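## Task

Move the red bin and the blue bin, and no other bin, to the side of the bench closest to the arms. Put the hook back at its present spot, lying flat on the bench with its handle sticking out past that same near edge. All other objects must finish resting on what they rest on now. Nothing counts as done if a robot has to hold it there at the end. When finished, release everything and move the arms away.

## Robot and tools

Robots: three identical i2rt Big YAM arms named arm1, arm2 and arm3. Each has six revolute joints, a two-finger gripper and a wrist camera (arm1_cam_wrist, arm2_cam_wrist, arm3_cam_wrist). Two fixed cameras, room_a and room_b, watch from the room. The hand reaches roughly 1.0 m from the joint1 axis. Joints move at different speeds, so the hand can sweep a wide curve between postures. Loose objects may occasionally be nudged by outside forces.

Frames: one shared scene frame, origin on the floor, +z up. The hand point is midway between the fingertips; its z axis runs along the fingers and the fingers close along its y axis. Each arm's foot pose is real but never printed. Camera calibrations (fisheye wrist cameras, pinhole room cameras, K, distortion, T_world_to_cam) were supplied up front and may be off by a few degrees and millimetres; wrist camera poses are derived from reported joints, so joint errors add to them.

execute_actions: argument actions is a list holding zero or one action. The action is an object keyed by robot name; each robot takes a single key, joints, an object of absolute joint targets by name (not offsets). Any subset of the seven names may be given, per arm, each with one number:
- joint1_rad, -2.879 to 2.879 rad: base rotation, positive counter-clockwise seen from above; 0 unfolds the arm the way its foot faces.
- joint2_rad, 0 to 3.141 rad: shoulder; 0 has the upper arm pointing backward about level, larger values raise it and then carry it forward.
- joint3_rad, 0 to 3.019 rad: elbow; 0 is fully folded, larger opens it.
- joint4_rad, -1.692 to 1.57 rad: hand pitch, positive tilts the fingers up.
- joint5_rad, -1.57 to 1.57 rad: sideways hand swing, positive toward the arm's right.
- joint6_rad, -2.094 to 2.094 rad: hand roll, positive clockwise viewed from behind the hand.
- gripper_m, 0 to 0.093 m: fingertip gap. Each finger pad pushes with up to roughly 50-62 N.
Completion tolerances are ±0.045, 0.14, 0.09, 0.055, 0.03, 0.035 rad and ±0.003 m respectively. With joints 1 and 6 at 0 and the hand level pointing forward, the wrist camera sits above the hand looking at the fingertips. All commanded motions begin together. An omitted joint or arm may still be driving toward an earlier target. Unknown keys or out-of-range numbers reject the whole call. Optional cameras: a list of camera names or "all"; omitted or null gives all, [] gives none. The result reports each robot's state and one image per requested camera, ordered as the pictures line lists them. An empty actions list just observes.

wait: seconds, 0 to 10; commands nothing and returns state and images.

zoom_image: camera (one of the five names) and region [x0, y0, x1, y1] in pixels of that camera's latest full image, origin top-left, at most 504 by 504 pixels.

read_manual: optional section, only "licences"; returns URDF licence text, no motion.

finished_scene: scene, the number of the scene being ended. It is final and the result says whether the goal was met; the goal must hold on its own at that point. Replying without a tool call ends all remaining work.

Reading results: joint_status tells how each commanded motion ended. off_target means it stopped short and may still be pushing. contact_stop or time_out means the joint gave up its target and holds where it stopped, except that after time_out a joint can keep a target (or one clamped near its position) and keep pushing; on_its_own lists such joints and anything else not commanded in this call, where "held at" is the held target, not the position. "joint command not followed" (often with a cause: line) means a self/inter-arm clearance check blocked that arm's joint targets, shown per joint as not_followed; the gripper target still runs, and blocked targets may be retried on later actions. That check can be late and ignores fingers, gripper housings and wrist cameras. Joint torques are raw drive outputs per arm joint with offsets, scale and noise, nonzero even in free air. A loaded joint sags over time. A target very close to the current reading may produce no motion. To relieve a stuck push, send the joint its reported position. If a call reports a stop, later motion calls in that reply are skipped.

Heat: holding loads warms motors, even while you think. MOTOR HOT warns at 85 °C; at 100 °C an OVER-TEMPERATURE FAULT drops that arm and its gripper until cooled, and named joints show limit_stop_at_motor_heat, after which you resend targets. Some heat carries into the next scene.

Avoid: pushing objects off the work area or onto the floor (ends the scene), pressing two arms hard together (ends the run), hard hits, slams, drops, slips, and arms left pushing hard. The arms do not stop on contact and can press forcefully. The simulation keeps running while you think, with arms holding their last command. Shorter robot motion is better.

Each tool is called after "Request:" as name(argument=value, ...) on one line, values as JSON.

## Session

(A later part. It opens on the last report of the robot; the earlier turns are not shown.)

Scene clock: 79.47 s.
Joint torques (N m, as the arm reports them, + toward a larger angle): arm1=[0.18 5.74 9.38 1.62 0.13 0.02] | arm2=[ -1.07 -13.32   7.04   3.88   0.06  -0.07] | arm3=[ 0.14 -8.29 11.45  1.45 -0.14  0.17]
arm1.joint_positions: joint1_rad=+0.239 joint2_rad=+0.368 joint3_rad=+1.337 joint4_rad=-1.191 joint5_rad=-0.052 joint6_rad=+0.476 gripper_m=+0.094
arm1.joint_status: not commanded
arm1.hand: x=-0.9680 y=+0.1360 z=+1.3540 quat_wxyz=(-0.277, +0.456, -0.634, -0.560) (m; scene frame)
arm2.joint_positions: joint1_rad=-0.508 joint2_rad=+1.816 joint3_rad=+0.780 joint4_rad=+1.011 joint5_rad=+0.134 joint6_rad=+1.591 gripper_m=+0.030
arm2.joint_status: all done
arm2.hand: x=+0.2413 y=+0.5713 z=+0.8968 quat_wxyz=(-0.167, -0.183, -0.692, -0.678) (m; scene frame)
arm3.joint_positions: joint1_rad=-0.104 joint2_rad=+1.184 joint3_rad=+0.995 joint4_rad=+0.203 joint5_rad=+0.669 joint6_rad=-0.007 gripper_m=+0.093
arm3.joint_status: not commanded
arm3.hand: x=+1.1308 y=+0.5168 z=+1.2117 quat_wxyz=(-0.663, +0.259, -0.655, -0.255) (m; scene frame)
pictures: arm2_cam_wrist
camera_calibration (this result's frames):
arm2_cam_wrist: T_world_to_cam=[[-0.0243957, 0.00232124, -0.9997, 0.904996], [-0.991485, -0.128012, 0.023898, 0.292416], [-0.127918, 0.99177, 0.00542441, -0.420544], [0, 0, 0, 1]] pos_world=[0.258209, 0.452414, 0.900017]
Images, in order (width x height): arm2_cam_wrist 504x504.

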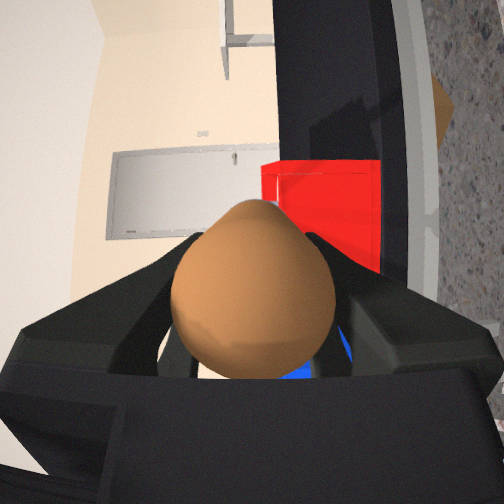

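Request:
execute_actions(actions=[{"arm2":{"joints":{"joint1_rad":-0.48,"joint5_rad":0.155,"joint2_rad":1.82,"joint3_rad":0.945,"joint4_rad":1.0}}}], cameras=[])

Request:
execute_actions(actions=[{"arm2":{"joints":{"joint2_rad":1.67,"joint3_rad":0.97,"joint4_rad":0.81}}}], cameras=[])

Request:
execute_actions(actions=[{"arm2":{"joints":{"joint2_rad":1.52,"joint3_rad":1.06,"joint4_rad":0.60}}}], cameras=["arm2_cam_wrist"])

Scene clock: 80.63 s.
Joint torques (N m, as the arm reports them, + toward a larger angle): arm1=[0.17 5.74 9.37 1.62 0.13 0.02] | arm2=[ -0.5  -14.66  10.29   3.06   0.02  -0.05] | arm3=[ 0.64 -7.76 11.45  1.38 -0.18  0.16]
arm1.joint_positions: joint1_rad=+0.239 joint2_rad=+0.368 joint3_rad=+1.337 joint4_rad=-1.191 joint5_rad=-0.052 joint6_rad=+0.476 gripper_m=+0.094
arm1.joint_status: not commanded
arm1.hand: x=-0.9680 y=+0.1360 z=+1.3540 quat_wxyz=(-0.277, +0.456, -0.634, -0.560) (m; scene frame)
arm2.joint_positions: joint1_rad=-0.481 joint2_rad=+1.861 joint3_rad=+0.891 joint4_rad=+0.968 joint5_rad=+0.155 joint6_rad=+1.590 gripper_m=+0.030
arm2.joint_status: all done
arm2.hand: x=+0.2412 y=+0.6106 z=+0.9082 quat_wxyz=(-0.167, -0.179, -0.685, -0.687) (m; scene frame)
arm3.joint_positions: joint1_rad=-0.104 joint2_rad=+1.184 joint3_rad=+0.995 joint4_rad=+0.203 joint5_rad=+0.669 joint6_rad=-0.007 gripper_m=+0.093
arm3.joint_status: not commanded
arm3.hand: x=+1.1308 y=+0.5168 z=+1.2117 quat_wxyz=(-0.663, +0.259, -0.655, -0.255) (m; scene frame)
pictures: none
No camera images: the call's "cameras" was empty. Leave "cameras" out to get every camera's image.

Scene clock: 81.73 s.
Joint torques (N m, as the arm reports them, + toward a larger angle): arm1=[0.18 5.73 9.37 1.62 0.13 0.02] | arm2=[ -0.67 -12.32  11.81   2.71   0.02  -0.04] | arm3=[ 1.   -8.24 11.39  1.5  -0.12  0.11]
arm1.joint_positions: joint1_rad=+0.239 joint2_rad=+0.368 joint3_rad=+1.337 joint4_rad=-1.191 joint5_rad=-0.052 joint6_rad=+0.476 gripper_m=+0.094
arm1.joint_status: not commanded
arm1.hand: x=-0.9680 y=+0.1360 z=+1.3540 quat_wxyz=(-0.277, +0.456, -0.634, -0.560) (m; scene frame)
arm2.joint_positions: joint1_rad=-0.481 joint2_rad=+1.698 joint3_rad=+0.910 joint4_rad=+0.782 joint5_rad=+0.155 joint6_rad=+1.589 gripper_m=+0.030
arm2.joint_status: all done
arm2.hand: x=+0.2397 y=+0.6064 z=+0.9755 quat_wxyz=(-0.167, -0.179, -0.686, -0.686) (m; scene frame)
arm3.joint_positions: joint1_rad=-0.104 joint2_rad=+1.184 joint3_rad=+0.995 joint4_rad=+0.203 joint5_rad=+0.669 joint6_rad=-0.007 gripper_m=+0.093
arm3.joint_status: not commanded
arm3.hand: x=+1.1308 y=+0.5168 z=+1.2117 quat_wxyz=(-0.663, +0.259, -0.655, -0.255) (m; scene frame)
pictures: none
No camera images: the call's "cameras" was empty. Leave "cameras" out to get every camera's image.

Scene clock: 82.93 s.
Joint torques (N m, as the arm reports them, + toward a larger angle): arm1=[0.17 5.75 9.37 1.62 0.13 0.01] | arm2=[ -0.51 -12.02  13.41   2.7    0.02  -0.02] | arm3=[ 1.32 -7.35 11.15  1.46 -0.16  0.11]
arm1.joint_positions: joint1_rad=+0.239 joint2_rad=+0.368 joint3_rad=+1.337 joint4_rad=-1.191 joint5_rad=-0.052 joint6_rad=+0.476 gripper_m=+0.094
arm1.joint_status: not commanded
arm1.hand: x=-0.9680 y=+0.1360 z=+1.3540 quat_wxyz=(-0.277, +0.456, -0.634, -0.560) (m; scene frame)
arm2.joint_positions: joint1_rad=-0.481 joint2_rad=+1.549 joint3_rad=+0.997 joint4_rad=+0.572 joint5_rad=+0.155 joint6_rad=+1.588 gripper_m=+0.030
arm2.joint_status: all done
arm2.hand: x=+0.2396 y=+0.6063 z=+1.0653 quat_wxyz=(-0.168, -0.178, -0.677, -0.694) (m; scene frame)
arm3.joint_positions: joint1_rad=-0.104 joint2_rad=+1.184 joint3_rad=+0.995 joint4_rad=+0.203 joint5_rad=+0.669 joint6_rad=-0.007 gripper_m=+0.093
arm3.joint_status: not commanded
arm3.hand: x=+1.1308 y=+0.5168 z=+1.2117 quat_wxyz=(-0.663, +0.259, -0.655, -0.255) (m; scene frame)
pictures: arm2_cam_wrist
camera_calibration (this result's frames):
arm2_cam_wrist: T_world_to_cam=[[-0.00591565, 0.0427875, -0.999067, 1.04372], [-0.990904, -0.134572, 0.000103951, 0.32035], [-0.134442, 0.98998, 0.0431944, -0.494005], [0, 0, 0, 1]] pos_world=[0.257196, 0.487507, 1.06405]
Images, in order (width x height): arm2_cam_wrist 504x504.

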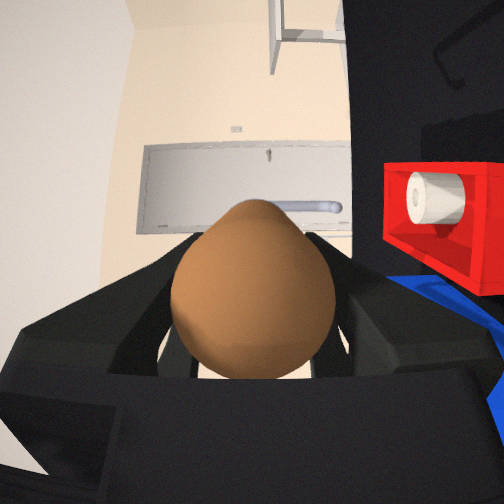

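Request:
execute_actions(actions=[{"arm2":{"joints":{"joint1_rad":-0.80,"joint2_rad":1.8,"joint3_rad":1.65,"joint4_rad":0.3}}}], cameras=[])

Request:
execute_actions(actions=[{"arm2":{"joints":{"joint2_rad":2.2,"joint3_rad":2.12,"joint4_rad":0.22,"joint5_rad":-0.3,"joint6_rad":0.6}}}], cameras=[])

Request:
execute_actions(actions=[{"arm2":{"joints":{"joint2_rad":2.3,"joint4_rad":0.31,"joint5_rad":-0.66,"joint6_rad":0.0}}}], cameras=["arm2_cam_wrist","room_a"])

Request:
zoom_image(camera="room_a", region=[200, 210, 320, 290])

Scene clock: 85.17 s.
Joint torques (N m, as the arm reports them, + toward a larger angle): arm1=[0.18 5.75 9.37 1.62 0.13 0.01] | arm2=[ -0.88 -17.2   15.01   3.3    0.1    0.  ] | arm3=[ 0.96 -7.29 11.3   1.36 -0.13  0.12]
arm1.joint_positions: joint1_rad=+0.239 joint2_rad=+0.368 joint3_rad=+1.337 joint4_rad=-1.191 joint5_rad=-0.052 joint6_rad=+0.476 gripper_m=+0.094
arm1.joint_status: not commanded
arm1.hand: x=-0.9680 y=+0.1360 z=+1.3540 quat_wxyz=(-0.277, +0.456, -0.634, -0.560) (m; scene frame)
arm2.joint_positions: joint1_rad=-0.797 joint2_rad=+1.836 joint3_rad=+1.579 joint4_rad=+0.258 joint5_rad=+0.153 joint6_rad=+1.586 gripper_m=+0.030
arm2.joint_status: all done
arm2.hand: x=+0.5063 y=+0.6196 z=+1.1323 quat_wxyz=(-0.273, -0.283, -0.647, -0.653) (m; scene frame)
arm3.joint_positions: joint1_rad=-0.104 joint2_rad=+1.184 joint3_rad=+0.995 joint4_rad=+0.203 joint5_rad=+0.669 joint6_rad=-0.007 gripper_m=+0.093
arm3.joint_status: not commanded
arm3.hand: x=+1.1308 y=+0.5168 z=+1.2117 quat_wxyz=(-0.663, +0.259, -0.655, -0.255) (m; scene frame)
pictures: none
No camera images: the call's "cameras" was empty. Leave "cameras" out to get every camera's image.

Scene clock: 87.00 s.
Joint torques (N m, as the arm reports them, + toward a larger angle): arm1=[0.21 5.76 9.38 1.62 0.13 0.02] | arm2=[ -1.47 -24.36  16.41   3.09  -0.21  -0.19] | arm3=[ 0.81 -7.91 11.38  1.55 -0.16  0.12]
arm1.joint_positions: joint1_rad=+0.239 joint2_rad=+0.368 joint3_rad=+1.337 joint4_rad=-1.191 joint5_rad=-0.052 joint6_rad=+0.476 gripper_m=+0.094
arm1.joint_status: not commanded
arm1.hand: x=-0.9680 y=+0.1360 z=+1.3540 quat_wxyz=(-0.277, +0.456, -0.634, -0.560) (m; scene frame)
arm2.joint_positions: joint1_rad=-0.799 joint2_rad=+2.268 joint3_rad=+2.033 joint4_rad=+0.183 joint5_rad=-0.295 joint6_rad=+0.604 gripper_m=+0.030
arm2.joint_status: all done
arm2.hand: x=+0.5245 y=+0.7658 z=+1.0274 quat_wxyz=(-0.422, +0.211, -0.692, -0.546) (m; scene frame)
arm3.joint_positions: joint1_rad=-0.104 joint2_rad=+1.184 joint3_rad=+0.995 joint4_rad=+0.203 joint5_rad=+0.669 joint6_rad=-0.007 gripper_m=+0.093
arm3.joint_status: not commanded
arm3.hand: x=+1.1308 y=+0.5168 z=+1.2117 quat_wxyz=(-0.663, +0.259, -0.655, -0.255) (m; scene frame)
pictures: none
No camera images: the call's "cameras" was empty. Leave "cameras" out to get every camera's image.

Scene clock: 88.60 s.
Joint torques (N m, as the arm reports them, + toward a larger angle): arm1=[0.2  5.73 9.37 1.61 0.13 0.02] | arm2=[ -0.47 -24.11  15.25   3.43  -0.26  -0.27] | arm3=[ 1.85 -8.02 11.31  1.54 -0.13  0.17]
arm1.joint_positions: joint1_rad=+0.239 joint2_rad=+0.368 joint3_rad=+1.337 joint4_rad=-1.191 joint5_rad=-0.052 joint6_rad=+0.476 gripper_m=+0.094
arm1.joint_status: not commanded
arm1.hand: x=-0.9680 y=+0.1360 z=+1.3540 quat_wxyz=(-0.277, +0.456, -0.634, -0.560) (m; scene frame)
arm2.joint_positions: joint1_rad=-0.799 joint2_rad=+2.356 joint3_rad=+2.045 joint4_rad=+0.265 joint5_rad=-0.654 joint6_rad=+0.015 gripper_m=+0.030
arm2.joint_status: all done
arm2.hand: x=+0.4717 y=+0.7874 z=+0.9740 quat_wxyz=(-0.481, +0.497, -0.520, -0.501) (m; scene frame)
arm3.joint_positions: joint1_rad=-0.104 joint2_rad=+1.184 joint3_rad=+0.995 joint4_rad=+0.203 joint5_rad=+0.669 joint6_rad=-0.007 gripper_m=+0.093
arm3.joint_status: not commanded
arm3.hand: x=+1.1308 y=+0.5168 z=+1.2117 quat_wxyz=(-0.663, +0.259, -0.655, -0.255) (m; scene frame)
pictures: arm2_cam_wrist, room_a
camera_calibration (this result's frames):
arm2_cam_wrist: T_world_to_cam=[[0.998749, 0.010088, -0.0489677, -0.427418], [-0.0323249, -0.616886, -0.786389, 1.26836], [-0.0381405, 0.786988, -0.615788, 0.118105], [0, 0, 0, 1]] pos_world=[0.472387, 0.693795, 1.04922]
Images, in order (width x height): arm2_cam_wrist 504x504, room_a 672x504.

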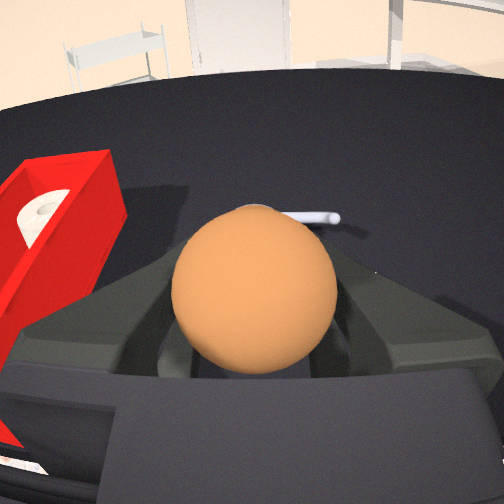

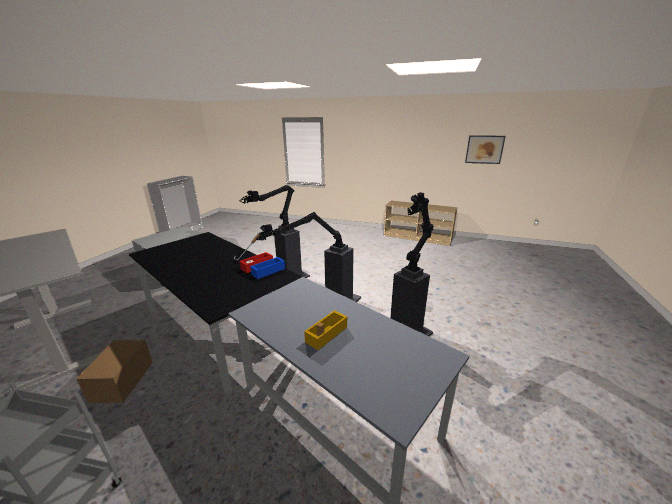

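Region (200, 210, 320, 290) of room_a's 672x504 image, scaled by 4.200, with more detail than that image has.

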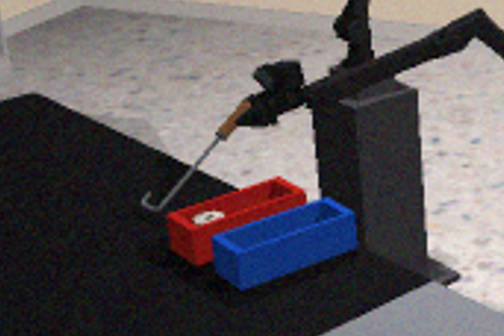

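Request:
execute_actions(actions=[{"arm2":{"joints":{"joint2_rad":2.45,"joint4_rad":0.47}}}], cameras=[])

Request:
execute_actions(actions=[{"arm2":{"joints":{"joint2_rad":2.57,"joint4_rad":0.55}}}], cameras=["arm2_cam_wrist"])

Scene clock: 89.77 s.
Joint torques (N m, as the arm reports them, + toward a larger angle): arm1=[0.21 5.76 9.37 1.63 0.13 0.02] | arm2=[ -0.86 -23.17  13.44   2.34  -0.08  -0.18] | arm3=[ 0.21 -8.51 11.39  1.34 -0.13  0.17]
arm1.joint_positions: joint1_rad=+0.239 joint2_rad=+0.368 joint3_rad=+1.337 joint4_rad=-1.191 joint5_rad=-0.052 joint6_rad=+0.476 gripper_m=+0.094
arm1.joint_status: not commanded
arm1.hand: x=-0.9680 y=+0.1360 z=+1.3540 quat_wxyz=(-0.277, +0.456, -0.634, -0.560) (m; scene frame)
arm2.joint_positions: joint1_rad=-0.799 joint2_rad=+2.487 joint3_rad=+2.061 joint4_rad=+0.449 joint5_rad=-0.658 joint6_rad=+0.008 gripper_m=+0.030
arm2.joint_status: all done
arm2.hand: x=+0.4777 y=+0.7955 z=+0.9054 quat_wxyz=(-0.507, +0.497, -0.493, -0.503) (m; scene frame)
arm3.joint_positions: joint1_rad=-0.104 joint2_rad=+1.184 joint3_rad=+0.995 joint4_rad=+0.203 joint5_rad=+0.669 joint6_rad=-0.007 gripper_m=+0.093
arm3.joint_status: not commanded
arm3.hand: x=+1.1308 y=+0.5168 z=+1.2117 quat_wxyz=(-0.663, +0.259, -0.655, -0.255) (m; scene frame)
pictures: none
No camera images: the call's "cameras" was empty. Leave "cameras" out to get every camera's image.

Scene clock: 90.77 s.
Joint torques (N m, as the arm reports them, + toward a larger angle): arm1=[0.17 5.74 9.38 1.62 0.13 0.02] | arm2=[ -0.52 -22.03  12.15   1.98  -0.04  -0.18] | arm3=[ 0.26 -7.93 11.23  1.43 -0.12  0.13]
arm1.joint_positions: joint1_rad=+0.239 joint2_rad=+0.368 joint3_rad=+1.337 joint4_rad=-1.191 joint5_rad=-0.052 joint6_rad=+0.476 gripper_m=+0.094
arm1.joint_status: not commanded
arm1.hand: x=-0.9680 y=+0.1360 z=+1.3540 quat_wxyz=(-0.277, +0.456, -0.634, -0.560) (m; scene frame)
arm2.joint_positions: joint1_rad=-0.800 joint2_rad=+2.585 joint3_rad=+2.073 joint4_rad=+0.537 joint5_rad=-0.659 joint6_rad=+0.008 gripper_m=+0.030
arm2.joint_status: all done
arm2.hand: x=+0.4786 y=+0.7958 z=+0.8417 quat_wxyz=(-0.507, +0.497, -0.492, -0.504) (m; scene frame)
arm3.joint_positions: joint1_rad=-0.104 joint2_rad=+1.184 joint3_rad=+0.995 joint4_rad=+0.203 joint5_rad=+0.669 joint6_rad=-0.007 gripper_m=+0.093
arm3.joint_status: not commanded
arm3.hand: x=+1.1308 y=+0.5168 z=+1.2117 quat_wxyz=(-0.663, +0.259, -0.655, -0.255) (m; scene frame)
pictures: arm2_cam_wrist
camera_calibration (this result's frames):
arm2_cam_wrist: T_world_to_cam=[[0.99988, 0.0152747, 0.00275856, -0.489135], [0.010991, -0.571257, -0.820698, 1.14155], [-0.01096, 0.820629, -0.571356, -0.0468817], [0, 0, 0, 1]] pos_world=[0.476016, 0.698064, 0.911433]
Images, in order (width x height): arm2_cam_wrist 504x504.

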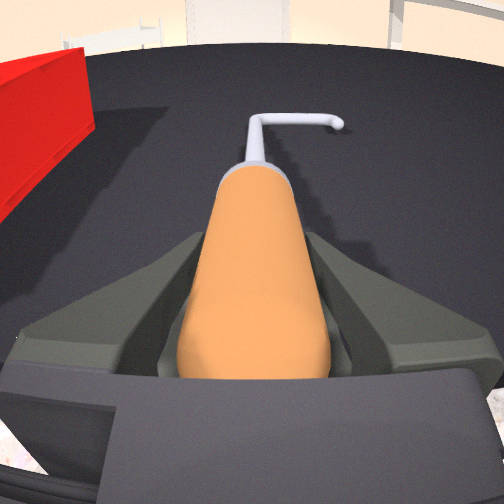

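Request:
execute_actions(actions=[{"arm2":{"joints":{"joint2_rad":2.635,"joint4_rad":0.57}},"arm3":{"joints":{"joint1_rad":0.2,"joint2_rad":1.6,"joint3_rad":1.3,"joint4_rad":0.3}}}], cameras=["arm2_cam_wrist"])

Scene clock: 92.27 s.
Joint torques (N m, as the arm reports them, + toward a larger angle): arm1=[0.18 5.73 9.38 1.62 0.14 0.01] | arm2=[ -0.66 -20.97  11.63   1.74  -0.07  -0.12] | arm3=[ -0.27 -15.52  13.67   1.65   0.09   0.19]
arm1.joint_positions: joint1_rad=+0.239 joint2_rad=+0.368 joint3_rad=+1.337 joint4_rad=-1.191 joint5_rad=-0.052 joint6_rad=+0.476 gripper_m=+0.094
arm1.joint_status: not commanded
arm1.hand: x=-0.9680 y=+0.1360 z=+1.3540 quat_wxyz=(-0.277, +0.456, -0.634, -0.560) (m; scene frame)
arm2.joint_positions: joint1_rad=-0.800 joint2_rad=+2.640 joint3_rad=+2.077 joint4_rad=+0.564 joint5_rad=-0.658 joint6_rad=+0.004 gripper_m=+0.030
arm2.joint_status: all done
arm2.hand: x=+0.4772 y=+0.7937 z=+0.8000 quat_wxyz=(-0.500, +0.499, -0.500, -0.501) (m; scene frame)
arm3.joint_positions: joint1_rad=+0.210 joint2_rad=+1.597 joint3_rad=+1.265 joint4_rad=+0.293 joint5_rad=+0.665 joint6_rad=-0.007 gripper_m=+0.093
arm3.joint_status: all done
arm3.hand: x=+0.9439 y=+0.6918 z=+1.1460 quat_wxyz=(-0.606, +0.377, -0.613, -0.339) (m; scene frame)
pictures: arm2_cam_wrist
camera_calibration (this result's frames):
arm2_cam_wrist: T_world_to_cam=[[0.999862, 0.0144094, -0.00826309, -0.478024], [0.00176897, -0.587004, -0.809582, 1.11415], [-0.0165161, 0.809456, -0.586949, -0.0450634], [0, 0, 0, 1]] pos_world=[0.475242, 0.697375, 0.871595]
Images, in order (width x height): arm2_cam_wrist 504x504.

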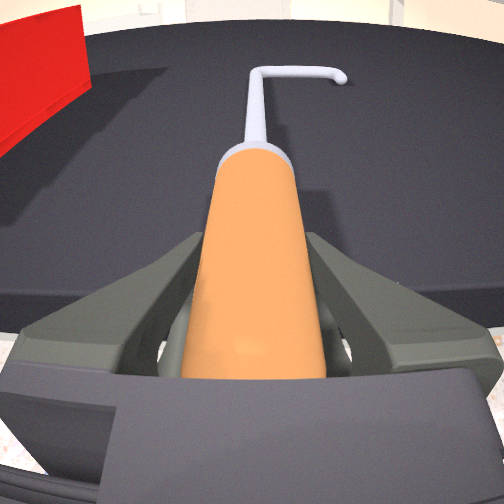

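Request:
execute_actions(actions=[{"arm2":{"joints":{"gripper_m":0.093}}}], cameras=[])

Request:
execute_actions(actions=[{"arm2":{"joints":{"joint2_rad":2.5,"joint4_rad":0.46}}}], cameras=[])

Request:
execute_actions(actions=[{"arm2":{"joints":{"joint1_rad":0.1,"joint2_rad":0.8,"joint3_rad":0.9,"joint4_rad":0}},"arm3":{"joints":{"joint1_rad":0.4,"joint2_rad":2.0,"joint3_rad":1.75}}}], cameras=[])

Request:
execute_actions(actions=[{"arm3":{"joints":{"joint1_rad":0.71,"joint2_rad":2.55,"joint3_rad":2.07,"joint4_rad":0.52,"joint5_rad":0.655}}}], cameras=["arm3_cam_wrist","room_b"])

Scene clock: 93.40 s.
Joint torques (N m, as the arm reports them, + toward a larger angle): arm1=[0.2  5.71 9.38 1.61 0.13 0.01] | arm2=[ -0.93 -20.82  11.64   1.72  -0.07  -0.13] | arm3=[ -0.8  -15.04  13.5    1.91   0.06   0.19]
arm1.joint_positions: joint1_rad=+0.239 joint2_rad=+0.368 joint3_rad=+1.337 joint4_rad=-1.191 joint5_rad=-0.052 joint6_rad=+0.476 gripper_m=+0.094
arm1.joint_status: not commanded
arm1.hand: x=-0.9680 y=+0.1360 z=+1.3540 quat_wxyz=(-0.277, +0.456, -0.634, -0.560) (m; scene frame)
arm2.joint_positions: joint1_rad=-0.800 joint2_rad=+2.640 joint3_rad=+2.077 joint4_rad=+0.564 joint5_rad=-0.658 joint6_rad=+0.004 gripper_m=+0.093
arm2.joint_status: all done
arm2.hand: x=+0.4772 y=+0.7937 z=+0.8000 quat_wxyz=(-0.500, +0.499, -0.500, -0.501) (m; scene frame)
arm3.joint_positions: joint1_rad=+0.210 joint2_rad=+1.597 joint3_rad=+1.265 joint4_rad=+0.293 joint5_rad=+0.665 joint6_rad=-0.007 gripper_m=+0.093
arm3.joint_status: not commanded
arm3.hand: x=+0.9439 y=+0.6918 z=+1.1460 quat_wxyz=(-0.606, +0.377, -0.613, -0.339) (m; scene frame)
pictures: none
No camera images: the call's "cameras" was empty. Leave "cameras" out to get every camera's image.

Scene clock: 94.63 s.
Joint torques (N m, as the arm reports them, + toward a larger angle): arm1=[0.19 5.75 9.38 1.62 0.13 0.02] | arm2=[ -0.66 -19.99  11.28   1.23  -0.03  -0.12] | arm3=[ -0.04 -14.75  13.5    1.97   0.04   0.13]
arm1.joint_positions: joint1_rad=+0.239 joint2_rad=+0.368 joint3_rad=+1.337 joint4_rad=-1.191 joint5_rad=-0.052 joint6_rad=+0.476 gripper_m=+0.094
arm1.joint_status: not commanded
arm1.hand: x=-0.9680 y=+0.1360 z=+1.3540 quat_wxyz=(-0.277, +0.456, -0.634, -0.560) (m; scene frame)
arm2.joint_positions: joint1_rad=-0.800 joint2_rad=+2.492 joint3_rad=+2.088 joint4_rad=+0.465 joint5_rad=-0.658 joint6_rad=+0.004 gripper_m=+0.093
arm2.joint_status: all done
arm2.hand: x=+0.4807 y=+0.7983 z=+0.9190 quat_wxyz=(-0.521, +0.496, -0.478, -0.504) (m; scene frame)
arm3.joint_positions: joint1_rad=+0.210 joint2_rad=+1.597 joint3_rad=+1.265 joint4_rad=+0.293 joint5_rad=+0.665 joint6_rad=-0.007 gripper_m=+0.093
arm3.joint_status: not commanded
arm3.hand: x=+0.9439 y=+0.6918 z=+1.1460 quat_wxyz=(-0.606, +0.377, -0.613, -0.339) (m; scene frame)
pictures: none
No camera images: the call's "cameras" was empty. Leave "cameras" out to get every camera's image.

Scene clock: 96.57 s.
Joint torques (N m, as the arm reports them, + toward a larger angle): arm1=[0.19 5.73 9.38 1.62 0.13 0.02] | arm2=[-0.53 -1.14  9.57  1.2   0.26 -0.12] | arm3=[ -0.31 -20.05  13.94   1.8    0.03   0.18]
arm1.joint_positions: joint1_rad=+0.239 joint2_rad=+0.368 joint3_rad=+1.337 joint4_rad=-1.191 joint5_rad=-0.052 joint6_rad=+0.476 gripper_m=+0.094
arm1.joint_status: not commanded
arm1.hand: x=-0.9680 y=+0.1360 z=+1.3540 quat_wxyz=(-0.277, +0.456, -0.634, -0.560) (m; scene frame)
arm2.joint_positions: joint1_rad=+0.097 joint2_rad=+0.794 joint3_rad=+0.898 joint4_rad=+0.006 joint5_rad=-0.665 joint6_rad=+0.004 gripper_m=+0.093
arm2.joint_status: all done
arm2.hand: x=-0.1982 y=+0.3579 z=+1.2605 quat_wxyz=(-0.263, +0.646, -0.199, -0.689) (m; scene frame)
arm3.joint_positions: joint1_rad=+0.405 joint2_rad=+1.989 joint3_rad=+1.710 joint4_rad=+0.294 joint5_rad=+0.664 joint6_rad=-0.007 gripper_m=+0.093
arm3.joint_status: all done
arm3.hand: x=+0.7627 y=+0.8144 z=+1.1162 quat_wxyz=(-0.575, +0.416, -0.569, -0.415) (m; scene frame)
pictures: none
No camera images: the call's "cameras" was empty. Leave "cameras" out to get every camera's image.

Scene clock: 98.27 s.
Joint torques (N m, as the arm reports them, + toward a larger angle): arm1=[0.18 5.77 9.37 1.62 0.13 0.02] | arm2=[-0.33 -1.1   9.55  1.19  0.25 -0.13] | arm3=[  1.24 -26.29  12.38   1.73   0.09   0.14]
arm1.joint_positions: joint1_rad=+0.239 joint2_rad=+0.368 joint3_rad=+1.337 joint4_rad=-1.191 joint5_rad=-0.052 joint6_rad=+0.476 gripper_m=+0.094
arm1.joint_status: not commanded
arm1.hand: x=-0.9680 y=+0.1360 z=+1.3540 quat_wxyz=(-0.277, +0.456, -0.634, -0.560) (m; scene frame)
arm2.joint_positions: joint1_rad=+0.097 joint2_rad=+0.794 joint3_rad=+0.898 joint4_rad=+0.006 joint5_rad=-0.665 joint6_rad=+0.004 gripper_m=+0.093
arm2.joint_status: not commanded
arm2.hand: x=-0.1982 y=+0.3579 z=+1.2605 quat_wxyz=(-0.263, +0.646, -0.199, -0.689) (m; scene frame)
arm3.joint_positions: joint1_rad=+0.701 joint2_rad=+2.562 joint3_rad=+2.039 joint4_rad=+0.514 joint5_rad=+0.654 joint6_rad=-0.007 gripper_m=+0.093
arm3.joint_status: all done
arm3.hand: x=+0.4753 y=+0.8060 z=+0.8554 quat_wxyz=(-0.502, +0.507, -0.501, -0.489) (m; scene frame)
pictures: arm3_cam_wrist, room_b
camera_calibration (this result's frames):
arm3_cam_wrist: T_world_to_cam=[[0.999637, 0.0198085, 0.0182404, -0.501175], [0.0264712, -0.598724, -0.800518, 1.15983], [-0.00493612, 0.80071, -0.599032, -0.00631842], [0, 0, 0, 1]] pos_world=[0.47026, 0.709405, 0.933821]
Images, in order (width x height): arm3_cam_wrist 504x504, room_b 672x504.

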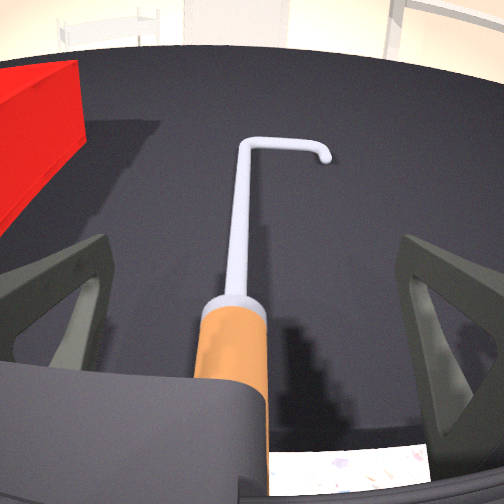

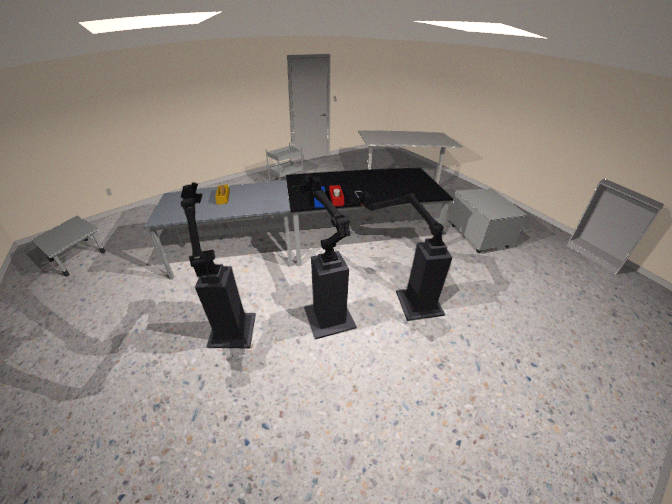

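Request:
execute_actions(actions=[{"arm3":{"joints":{"joint1_rad":0.727,"joint2_rad":2.68,"joint4_rad":0.64}}}], cameras=["arm3_cam_wrist"])

Scene clock: 100.53 s.
Joint torques (N m, as the arm reports them, + toward a larger angle): arm1=[0.18 5.75 9.38 1.62 0.13 0.02] | arm2=[-0.46 -1.19  9.55  1.19  0.26 -0.12] | arm3=[  0.65 -23.51  11.48   2.     0.08   0.15]
arm1.joint_positions: joint1_rad=+0.239 joint2_rad=+0.368 joint3_rad=+1.337 joint4_rad=-1.191 joint5_rad=-0.052 joint6_rad=+0.476 gripper_m=+0.094
arm1.joint_status: not commanded
arm1.hand: x=-0.9680 y=+0.1360 z=+1.3540 quat_wxyz=(-0.277, +0.456, -0.634, -0.560) (m; scene frame)
arm2.joint_positions: joint1_rad=+0.097 joint2_rad=+0.794 joint3_rad=+0.898 joint4_rad=+0.006 joint5_rad=-0.665 joint6_rad=+0.004 gripper_m=+0.093
arm2.joint_status: not commanded
arm2.hand: x=-0.1982 y=+0.3579 z=+1.2605 quat_wxyz=(-0.263, +0.646, -0.199, -0.689) (m; scene frame)
arm3.joint_positions: joint1_rad=+0.721 joint2_rad=+2.642 joint3_rad=+2.043 joint4_rad=+0.629 joint5_rad=+0.654 joint6_rad=-0.007 gripper_m=+0.093
arm3.joint_status: all done
arm3.hand: x=+0.4627 y=+0.7926 z=+0.8107 quat_wxyz=(-0.499, +0.498, -0.494, -0.508) (m; scene frame)
pictures: arm3_cam_wrist
camera_calibration (this result's frames):
arm3_cam_wrist: T_world_to_cam=[[0.99921, 0.0393952, -0.00523134, -0.4838], [0.0182984, -0.572925, -0.819403, 1.11496], [-0.0352777, 0.81866, -0.573194, -0.043524], [0, 0, 0, 1]] pos_world=[0.461481, 0.693478, 0.886121]
Images, in order (width x height): arm3_cam_wrist 504x504.

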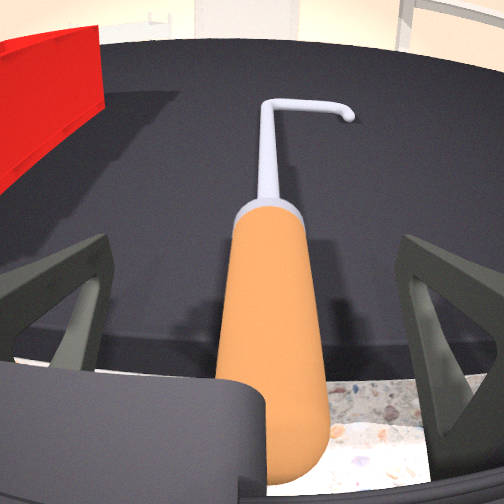

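Request:
execute_actions(actions=[{"arm3":{"joints":{"joint2_rad":2.722,"joint5_rad":0.675}}}], cameras=["arm3_cam_wrist"])

Scene clock: 101.53 s.
Joint torques (N m, as the arm reports them, + toward a larger angle): arm1=[0.19 5.76 9.37 1.62 0.13 0.01] | arm2=[-0.47 -1.14  9.52  1.2   0.26 -0.12] | arm3=[  0.57 -22.33  11.46   1.82   0.07   0.15]
arm1.joint_positions: joint1_rad=+0.239 joint2_rad=+0.368 joint3_rad=+1.337 joint4_rad=-1.191 joint5_rad=-0.052 joint6_rad=+0.476 gripper_m=+0.094
arm1.joint_status: not commanded
arm1.hand: x=-0.9680 y=+0.1360 z=+1.3540 quat_wxyz=(-0.277, +0.456, -0.634, -0.560) (m; scene frame)
arm2.joint_positions: joint1_rad=+0.097 joint2_rad=+0.794 joint3_rad=+0.898 joint4_rad=+0.006 joint5_rad=-0.665 joint6_rad=+0.004 gripper_m=+0.093
arm2.joint_status: not commanded
arm2.hand: x=-0.1982 y=+0.3579 z=+1.2605 quat_wxyz=(-0.263, +0.646, -0.199, -0.689) (m; scene frame)
arm3.joint_positions: joint1_rad=+0.721 joint2_rad=+2.670 joint3_rad=+2.043 joint4_rad=+0.629 joint5_rad=+0.672 joint6_rad=-0.007 gripper_m=+0.093
arm3.joint_status: all done
arm3.hand: x=+0.4678 y=+0.7901 z=+0.7857 quat_wxyz=(-0.502, +0.504, -0.500, -0.494) (m; scene frame)
pictures: arm3_cam_wrist
camera_calibration (this result's frames):
arm3_cam_wrist: T_world_to_cam=[[0.99971, 0.0211893, 0.0114817, -0.487851], [0.0217926, -0.591381, -0.806098, 1.09543], [-0.0102906, 0.806114, -0.591671, -0.0429787], [0, 0, 0, 1]] pos_world=[0.463395, 0.692798, 0.863194]
Images, in order (width x height): arm3_cam_wrist 504x504.

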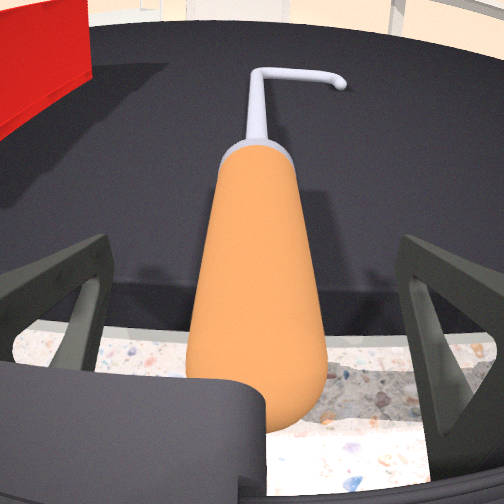

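Request:
execute_actions(actions=[{"arm3":{"joints":{"gripper_m":0}}}], cameras=[])

Request:
execute_actions(actions=[{"arm3":{"joints":{"joint2_rad":2.42,"joint4_rad":0.46}}}], cameras=[])

Request:
execute_actions(actions=[{"arm3":{"joints":{"joint1_rad":0.1,"joint2_rad":2.1,"joint3_rad":1.85,"joint4_rad":0.4,"joint5_rad":0,"joint6_rad":1.2}}}], cameras=["arm3_cam_wrist"])

Request:
execute_actions(actions=[{"arm3":{"joints":{"joint1_rad":-0.485,"joint2_rad":2.1,"joint3_rad":1.67,"joint4_rad":0.53,"joint5_rad":-0.543,"joint6_rad":0}}}], cameras=["arm3_cam_wrist","room_a"])

Scene clock: 102.77 s.
Joint torques (N m, as the arm reports them, + toward a larger angle): arm1=[0.19 5.74 9.37 1.62 0.13 0.02] | arm2=[-0.36 -1.07  9.54  1.2   0.26 -0.12] | arm3=[  1.12 -21.99  11.55   1.93   0.06   0.1 ]
arm1.joint_positions: joint1_rad=+0.239 joint2_rad=+0.368 joint3_rad=+1.337 joint4_rad=-1.191 joint5_rad=-0.052 joint6_rad=+0.476 gripper_m=+0.094
arm1.joint_status: not commanded
arm1.hand: x=-0.9680 y=+0.1360 z=+1.3540 quat_wxyz=(-0.277, +0.456, -0.634, -0.560) (m; scene frame)
arm2.joint_positions: joint1_rad=+0.097 joint2_rad=+0.794 joint3_rad=+0.898 joint4_rad=+0.006 joint5_rad=-0.665 joint6_rad=+0.004 gripper_m=+0.093
arm2.joint_status: not commanded
arm2.hand: x=-0.1982 y=+0.3579 z=+1.2605 quat_wxyz=(-0.263, +0.646, -0.199, -0.689) (m; scene frame)
arm3.joint_positions: joint1_rad=+0.721 joint2_rad=+2.670 joint3_rad=+2.043 joint4_rad=+0.629 joint5_rad=+0.674 joint6_rad=-0.007 gripper_m=+0.029
arm3.joint_status: gripper_m off_target (ended at +0.029, target +0.000)
arm3.hand: x=+0.4680 y=+0.7901 z=+0.7857 quat_wxyz=(-0.503, +0.503, -0.501, -0.494) (m; scene frame)
pictures: none
No camera images: the call's "cameras" was empty. Leave "cameras" out to get every camera's image.

Scene clock: 104.10 s.
Joint torques (N m, as the arm reports them, + toward a larger angle): arm1=[0.2  5.73 9.37 1.62 0.13 0.02] | arm2=[-0.42 -1.17  9.54  1.2   0.25 -0.12] | arm3=[  0.47 -27.43  12.69   2.14  -0.06   0.15]
arm1.joint_positions: joint1_rad=+0.239 joint2_rad=+0.368 joint3_rad=+1.337 joint4_rad=-1.191 joint5_rad=-0.052 joint6_rad=+0.476 gripper_m=+0.094
arm1.joint_status: not commanded
arm1.hand: x=-0.9680 y=+0.1360 z=+1.3540 quat_wxyz=(-0.277, +0.456, -0.634, -0.560) (m; scene frame)
arm2.joint_positions: joint1_rad=+0.097 joint2_rad=+0.794 joint3_rad=+0.898 joint4_rad=+0.006 joint5_rad=-0.665 joint6_rad=+0.004 gripper_m=+0.093
arm2.joint_status: not commanded
arm2.hand: x=-0.1982 y=+0.3579 z=+1.2605 quat_wxyz=(-0.263, +0.646, -0.199, -0.689) (m; scene frame)
arm3.joint_positions: joint1_rad=+0.721 joint2_rad=+2.445 joint3_rad=+2.041 joint4_rad=+0.440 joint5_rad=+0.675 joint6_rad=-0.007 gripper_m=+0.029
arm3.joint_status: all done
arm3.hand: x=+0.4624 y=+0.7974 z=+0.9462 quat_wxyz=(-0.504, +0.491, -0.500, -0.505) (m; scene frame)
pictures: none
No camera images: the call's "cameras" was empty. Leave "cameras" out to get every camera's image.

Scene clock: 107.27 s.
Joint torques (N m, as the arm reports them, + toward a larger angle): arm1=[0.18 5.77 9.38 1.61 0.13 0.01] | arm2=[-0.49 -1.18  9.53  1.18  0.26 -0.12] | arm3=[  0.46 -24.59  13.17   2.58  -0.06   0.37]
arm1.joint_positions: joint1_rad=+0.239 joint2_rad=+0.368 joint3_rad=+1.337 joint4_rad=-1.191 joint5_rad=-0.052 joint6_rad=+0.476 gripper_m=+0.094
arm1.joint_status: not commanded
arm1.hand: x=-0.9680 y=+0.1360 z=+1.3540 quat_wxyz=(-0.277, +0.456, -0.634, -0.560) (m; scene frame)
arm2.joint_positions: joint1_rad=+0.097 joint2_rad=+0.794 joint3_rad=+0.898 joint4_rad=+0.006 joint5_rad=-0.665 joint6_rad=+0.004 gripper_m=+0.093
arm2.joint_status: not commanded
arm2.hand: x=-0.1982 y=+0.3579 z=+1.2605 quat_wxyz=(-0.263, +0.646, -0.199, -0.689) (m; scene frame)
arm3.joint_positions: joint1_rad=+0.097 joint2_rad=+2.134 joint3_rad=+1.822 joint4_rad=+0.373 joint5_rad=+0.000 joint6_rad=+1.158 gripper_m=+0.029
arm3.joint_status: joint6_rad time_out (moved +1.165 of +1.207); the others done
arm3.on_its_own: joint6_rad reads +1.158 and still pushes toward +1.200 since a time_out
arm3.hand: x=+0.9052 y=+0.9026 z=+1.0807 quat_wxyz=(-0.135, +0.158, -0.671, -0.712) (m; scene frame)
pictures: arm3_cam_wrist
camera_calibration (this result's frames):
arm3_cam_wrist: T_world_to_cam=[[0.402455, 0.090427, -0.910963, 0.544119], [-0.709311, -0.598274, -0.372755, 1.58997], [-0.578713, 0.796173, -0.176638, 0.120475], [0, 0, 0, 1]] pos_world=[0.978521, 0.806117, 1.10962]
Images, in order (width x height): arm3_cam_wrist 504x504.

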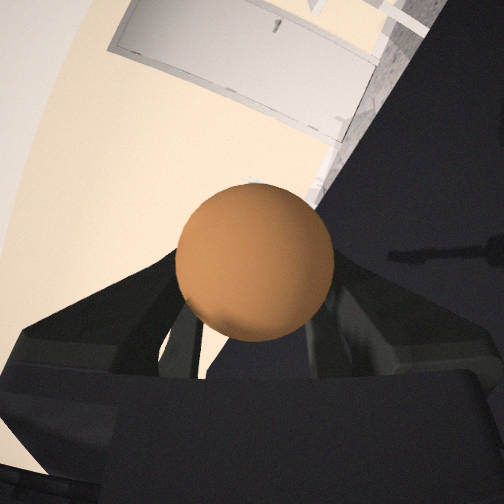

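not run: a stop came earlier in this reply.

Request:
execute_actions(actions=[{"arm3":{"joints":{"joint1_rad":-0.422,"joint2_rad":2.28,"joint3_rad":2.17,"joint4_rad":0.25,"joint5_rad":-0.478,"joint6_rad":1.0}}}], cameras=[])

Request:
execute_actions(actions=[{"arm3":{"joints":{"joint6_rad":0}}}], cameras=["arm3_cam_wrist","room_a"])

Request:
zoom_image(camera="room_a", region=[160, 180, 280, 270])

Scene clock: 110.70 s.
Joint torques (N m, as the arm reports them, + toward a larger angle): arm1=[0.21 5.75 9.37 1.62 0.14 0.02] | arm2=[-0.41 -1.08  9.54  1.2   0.26 -0.12] | arm3=[  1.69 -26.42  17.04   2.43   0.03   0.23]
arm1.joint_positions: joint1_rad=+0.239 joint2_rad=+0.368 joint3_rad=+1.337 joint4_rad=-1.191 joint5_rad=-0.052 joint6_rad=+0.476 gripper_m=+0.094
arm1.joint_status: not commanded
arm1.hand: x=-0.9680 y=+0.1360 z=+1.3540 quat_wxyz=(-0.277, +0.456, -0.634, -0.560) (m; scene frame)
arm2.joint_positions: joint1_rad=+0.097 joint2_rad=+0.794 joint3_rad=+0.898 joint4_rad=+0.006 joint5_rad=-0.665 joint6_rad=+0.004 gripper_m=+0.093
arm2.joint_status: not commanded
arm2.hand: x=-0.1982 y=+0.3579 z=+1.2605 quat_wxyz=(-0.263, +0.646, -0.199, -0.689) (m; scene frame)
arm3.joint_positions: joint1_rad=-0.426 joint2_rad=+2.308 joint3_rad=+2.099 joint4_rad=+0.226 joint5_rad=-0.478 joint6_rad=+0.978 gripper_m=+0.029
arm3.joint_status: all done
arm3.hand: x=+1.3013 y=+0.8714 z=+1.0615 quat_wxyz=(-0.212, +0.210, -0.673, -0.677) (m; scene frame)
pictures: none
No camera images: the call's "cameras" was empty. Leave "cameras" out to get every camera's image.

Scene clock: 112.53 s.
Joint torques (N m, as the arm reports them, + toward a larger angle): arm1=[0.2  5.75 9.37 1.62 0.13 0.01] | arm2=[-0.4  -1.1   9.53  1.18  0.26 -0.11] | arm3=[  0.02 -26.41  16.87   2.38   0.02  -0.07]
arm1.joint_positions: joint1_rad=+0.239 joint2_rad=+0.368 joint3_rad=+1.337 joint4_rad=-1.191 joint5_rad=-0.052 joint6_rad=+0.476 gripper_m=+0.094
arm1.joint_status: not commanded
arm1.hand: x=-0.9680 y=+0.1360 z=+1.3540 quat_wxyz=(-0.277, +0.456, -0.634, -0.560) (m; scene frame)
arm2.joint_positions: joint1_rad=+0.097 joint2_rad=+0.794 joint3_rad=+0.898 joint4_rad=+0.006 joint5_rad=-0.665 joint6_rad=+0.004 gripper_m=+0.093
arm2.joint_status: not commanded
arm2.hand: x=-0.1982 y=+0.3579 z=+1.2605 quat_wxyz=(-0.263, +0.646, -0.199, -0.689) (m; scene frame)
arm3.joint_positions: joint1_rad=-0.426 joint2_rad=+2.308 joint3_rad=+2.099 joint4_rad=+0.226 joint5_rad=-0.478 joint6_rad=+0.016 gripper_m=+0.029
arm3.joint_status: all done
arm3.hand: x=+1.3012 y=+0.8714 z=+1.0615 quat_wxyz=(-0.501, +0.498, -0.500, -0.502) (m; scene frame)
pictures: arm3_cam_wrist, room_a
camera_calibration (this result's frames):
arm3_cam_wrist: T_world_to_cam=[[0.999683, 0.0250686, -0.00250921, -1.31445], [0.0125114, -0.580426, -0.814217, 1.35884], [-0.0218677, 0.813927, -0.580555, 0.0598006], [0, 0, 0, 1]] pos_world=[1.29834, 0.772982, 1.13781]
Images, in order (width x height): arm3_cam_wrist 504x504, room_a 672x504.

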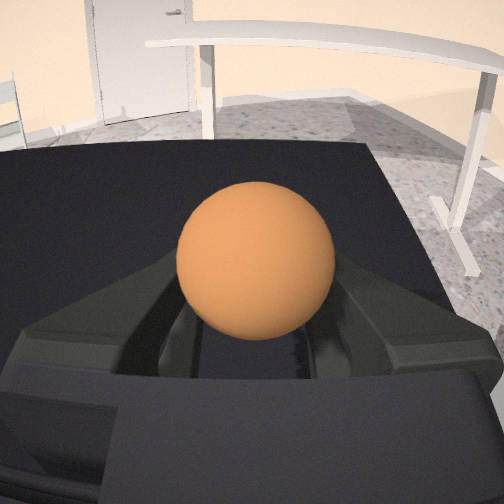

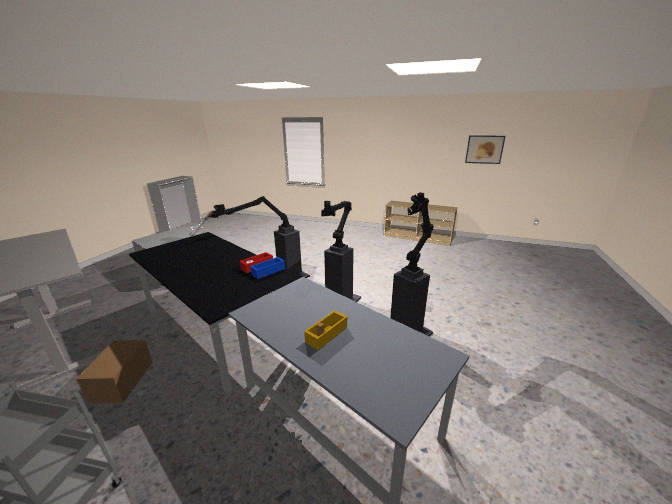

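Region (160, 180, 280, 270) of room_a's 672x504 image, scaled by 4.200, with more detail than that image has; it fills the top 378 rows of this view, and the rest is white.

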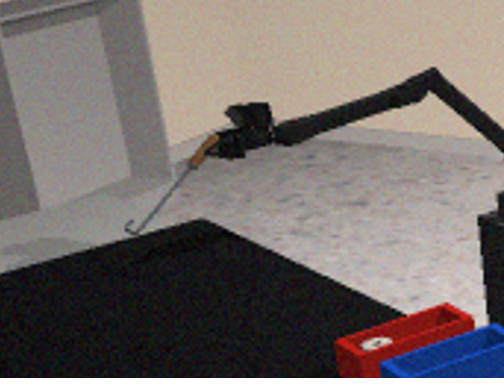

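Request:
execute_actions(actions=[{"arm3":{"joints":{"joint1_rad":-0.452,"joint2_rad":2.29,"joint3_rad":1.83,"joint4_rad":0.53,"joint5_rad":-0.508}}}], cameras=[])

Request:
execute_actions(actions=[{"arm3":{"joints":{"joint1_rad":-0.485,"joint2_rad":2.38,"joint3_rad":1.67,"joint4_rad":0.75,"joint5_rad":-0.536}}}], cameras=["arm3_cam_wrist"])

Request:
execute_actions(actions=[{"arm3":{"joints":{"joint1_rad":-0.495,"joint2_rad":2.52,"joint3_rad":1.65,"joint4_rad":0.885,"joint5_rad":-0.545}}}], cameras=["arm3_cam_wrist"])

Scene clock: 114.17 s.
Joint torques (N m, as the arm reports them, + toward a larger angle): arm1=[0.17 5.72 9.37 1.62 0.13 0.01] | arm2=[-0.37 -1.2   9.55  1.22  0.26 -0.12] | arm3=[ -0.32 -25.28  11.63   2.52   0.06   0.05]
arm1.joint_positions: joint1_rad=+0.239 joint2_rad=+0.368 joint3_rad=+1.337 joint4_rad=-1.191 joint5_rad=-0.052 joint6_rad=+0.476 gripper_m=+0.094
arm1.joint_status: not commanded
arm1.hand: x=-0.9680 y=+0.1360 z=+1.3540 quat_wxyz=(-0.277, +0.456, -0.634, -0.560) (m; scene frame)
arm2.joint_positions: joint1_rad=+0.097 joint2_rad=+0.794 joint3_rad=+0.898 joint4_rad=+0.006 joint5_rad=-0.665 joint6_rad=+0.004 gripper_m=+0.093
arm2.joint_status: not commanded
arm2.hand: x=-0.1982 y=+0.3579 z=+1.2605 quat_wxyz=(-0.263, +0.646, -0.199, -0.689) (m; scene frame)
arm3.joint_positions: joint1_rad=-0.447 joint2_rad=+2.308 joint3_rad=+1.811 joint4_rad=+0.506 joint5_rad=-0.510 joint6_rad=+0.002 gripper_m=+0.029
arm3.joint_status: all done
arm3.hand: x=+1.2961 y=+0.8296 z=+0.9568 quat_wxyz=(-0.499, +0.505, -0.496, -0.500) (m; scene frame)
pictures: none
No camera images: the call's "cameras" was empty. Leave "cameras" out to get every camera's image.

Scene clock: 115.07 s.
Joint torques (N m, as the arm reports them, + toward a larger angle): arm1=[0.18 5.75 9.38 1.61 0.13 0.01] | arm2=[-0.36 -1.17  9.55  1.22  0.25 -0.12] | arm3=[ -1.25 -19.49   9.01   1.73   0.16   0.11]
arm1.joint_positions: joint1_rad=+0.239 joint2_rad=+0.368 joint3_rad=+1.337 joint4_rad=-1.191 joint5_rad=-0.052 joint6_rad=+0.476 gripper_m=+0.094
arm1.joint_status: not commanded
arm1.hand: x=-0.9680 y=+0.1360 z=+1.3540 quat_wxyz=(-0.277, +0.456, -0.634, -0.560) (m; scene frame)
arm2.joint_positions: joint1_rad=+0.097 joint2_rad=+0.794 joint3_rad=+0.898 joint4_rad=+0.006 joint5_rad=-0.665 joint6_rad=+0.004 gripper_m=+0.093
arm2.joint_status: not commanded
arm2.hand: x=-0.1982 y=+0.3579 z=+1.2605 quat_wxyz=(-0.263, +0.646, -0.199, -0.689) (m; scene frame)
arm3.joint_positions: joint1_rad=-0.472 joint2_rad=+2.331 joint3_rad=+1.671 joint4_rad=+0.745 joint5_rad=-0.539 joint6_rad=+0.001 gripper_m=+0.029
arm3.joint_status: all done
arm3.hand: x=+1.2973 y=+0.7944 z=+0.9147 quat_wxyz=(-0.524, +0.499, -0.468, -0.507) (m; scene frame)
pictures: arm3_cam_wrist
camera_calibration (this result's frames):
arm3_cam_wrist: T_world_to_cam=[[0.998036, 0.0386901, 0.049273, -1.36499], [0.0623143, -0.532032, -0.844428, 1.11924], [-0.00645615, 0.84584, -0.533398, -0.0513044], [0, 0, 0, 1]] pos_world=[1.29224, 0.691678, 0.985008]
Images, in order (width x height): arm3_cam_wrist 504x504.

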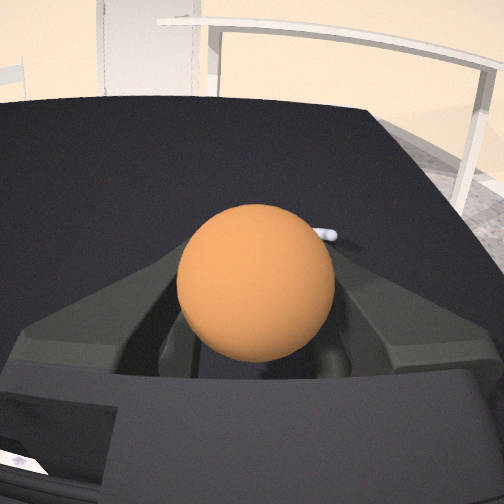

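Scene clock: 116.27 s.
Joint torques (N m, as the arm reports them, + toward a larger angle): arm1=[0.17 5.73 9.38 1.62 0.13 0.01] | arm2=[-0.37 -1.07  9.56  1.22  0.26 -0.12] | arm3=[  0.07 -21.26   8.59   1.82  -0.04   0.17]
arm1.joint_positions: joint1_rad=+0.239 joint2_rad=+0.368 joint3_rad=+1.337 joint4_rad=-1.191 joint5_rad=-0.052 joint6_rad=+0.476 gripper_m=+0.094
arm1.joint_status: not commanded
arm1.hand: x=-0.9680 y=+0.1360 z=+1.3540 quat_wxyz=(-0.277, +0.456, -0.634, -0.560) (m; scene frame)
arm2.joint_positions: joint1_rad=+0.097 joint2_rad=+0.794 joint3_rad=+0.898 joint4_rad=+0.006 joint5_rad=-0.665 joint6_rad=+0.004 gripper_m=+0.093
arm2.joint_status: not commanded
arm2.hand: x=-0.1982 y=+0.3579 z=+1.2605 quat_wxyz=(-0.263, +0.646, -0.199, -0.689) (m; scene frame)
arm3.joint_positions: joint1_rad=-0.490 joint2_rad=+2.503 joint3_rad=+1.642 joint4_rad=+0.882 joint5_rad=-0.543 joint6_rad=-0.005 gripper_m=+0.029
arm3.joint_status: all done
arm3.hand: x=+1.3023 y=+0.7717 z=+0.7893 quat_wxyz=(-0.508, +0.503, -0.493, -0.497) (m; scene frame)
pictures: arm3_cam_wrist
camera_calibration (this result's frames):
arm3_cam_wrist: T_world_to_cam=[[0.999435, 0.025684, 0.0216617, -1.33288], [0.0325258, -0.577944, -0.815428, 1.05227], [-0.00842424, 0.815672, -0.578453, -0.0376121], [0, 0, 0, 1]] pos_world=[1.29759, 0.673067, 0.865167]
Images, in order (width x height): arm3_cam_wrist 504x504.

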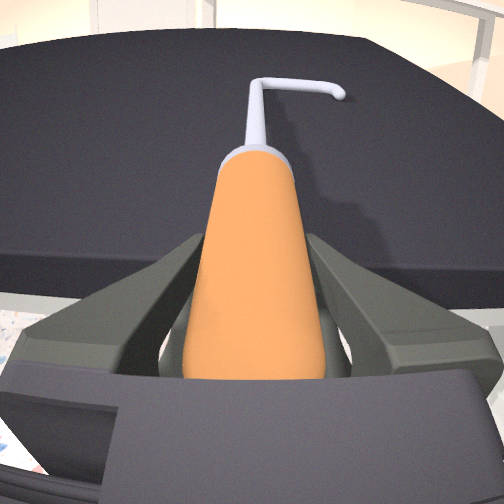

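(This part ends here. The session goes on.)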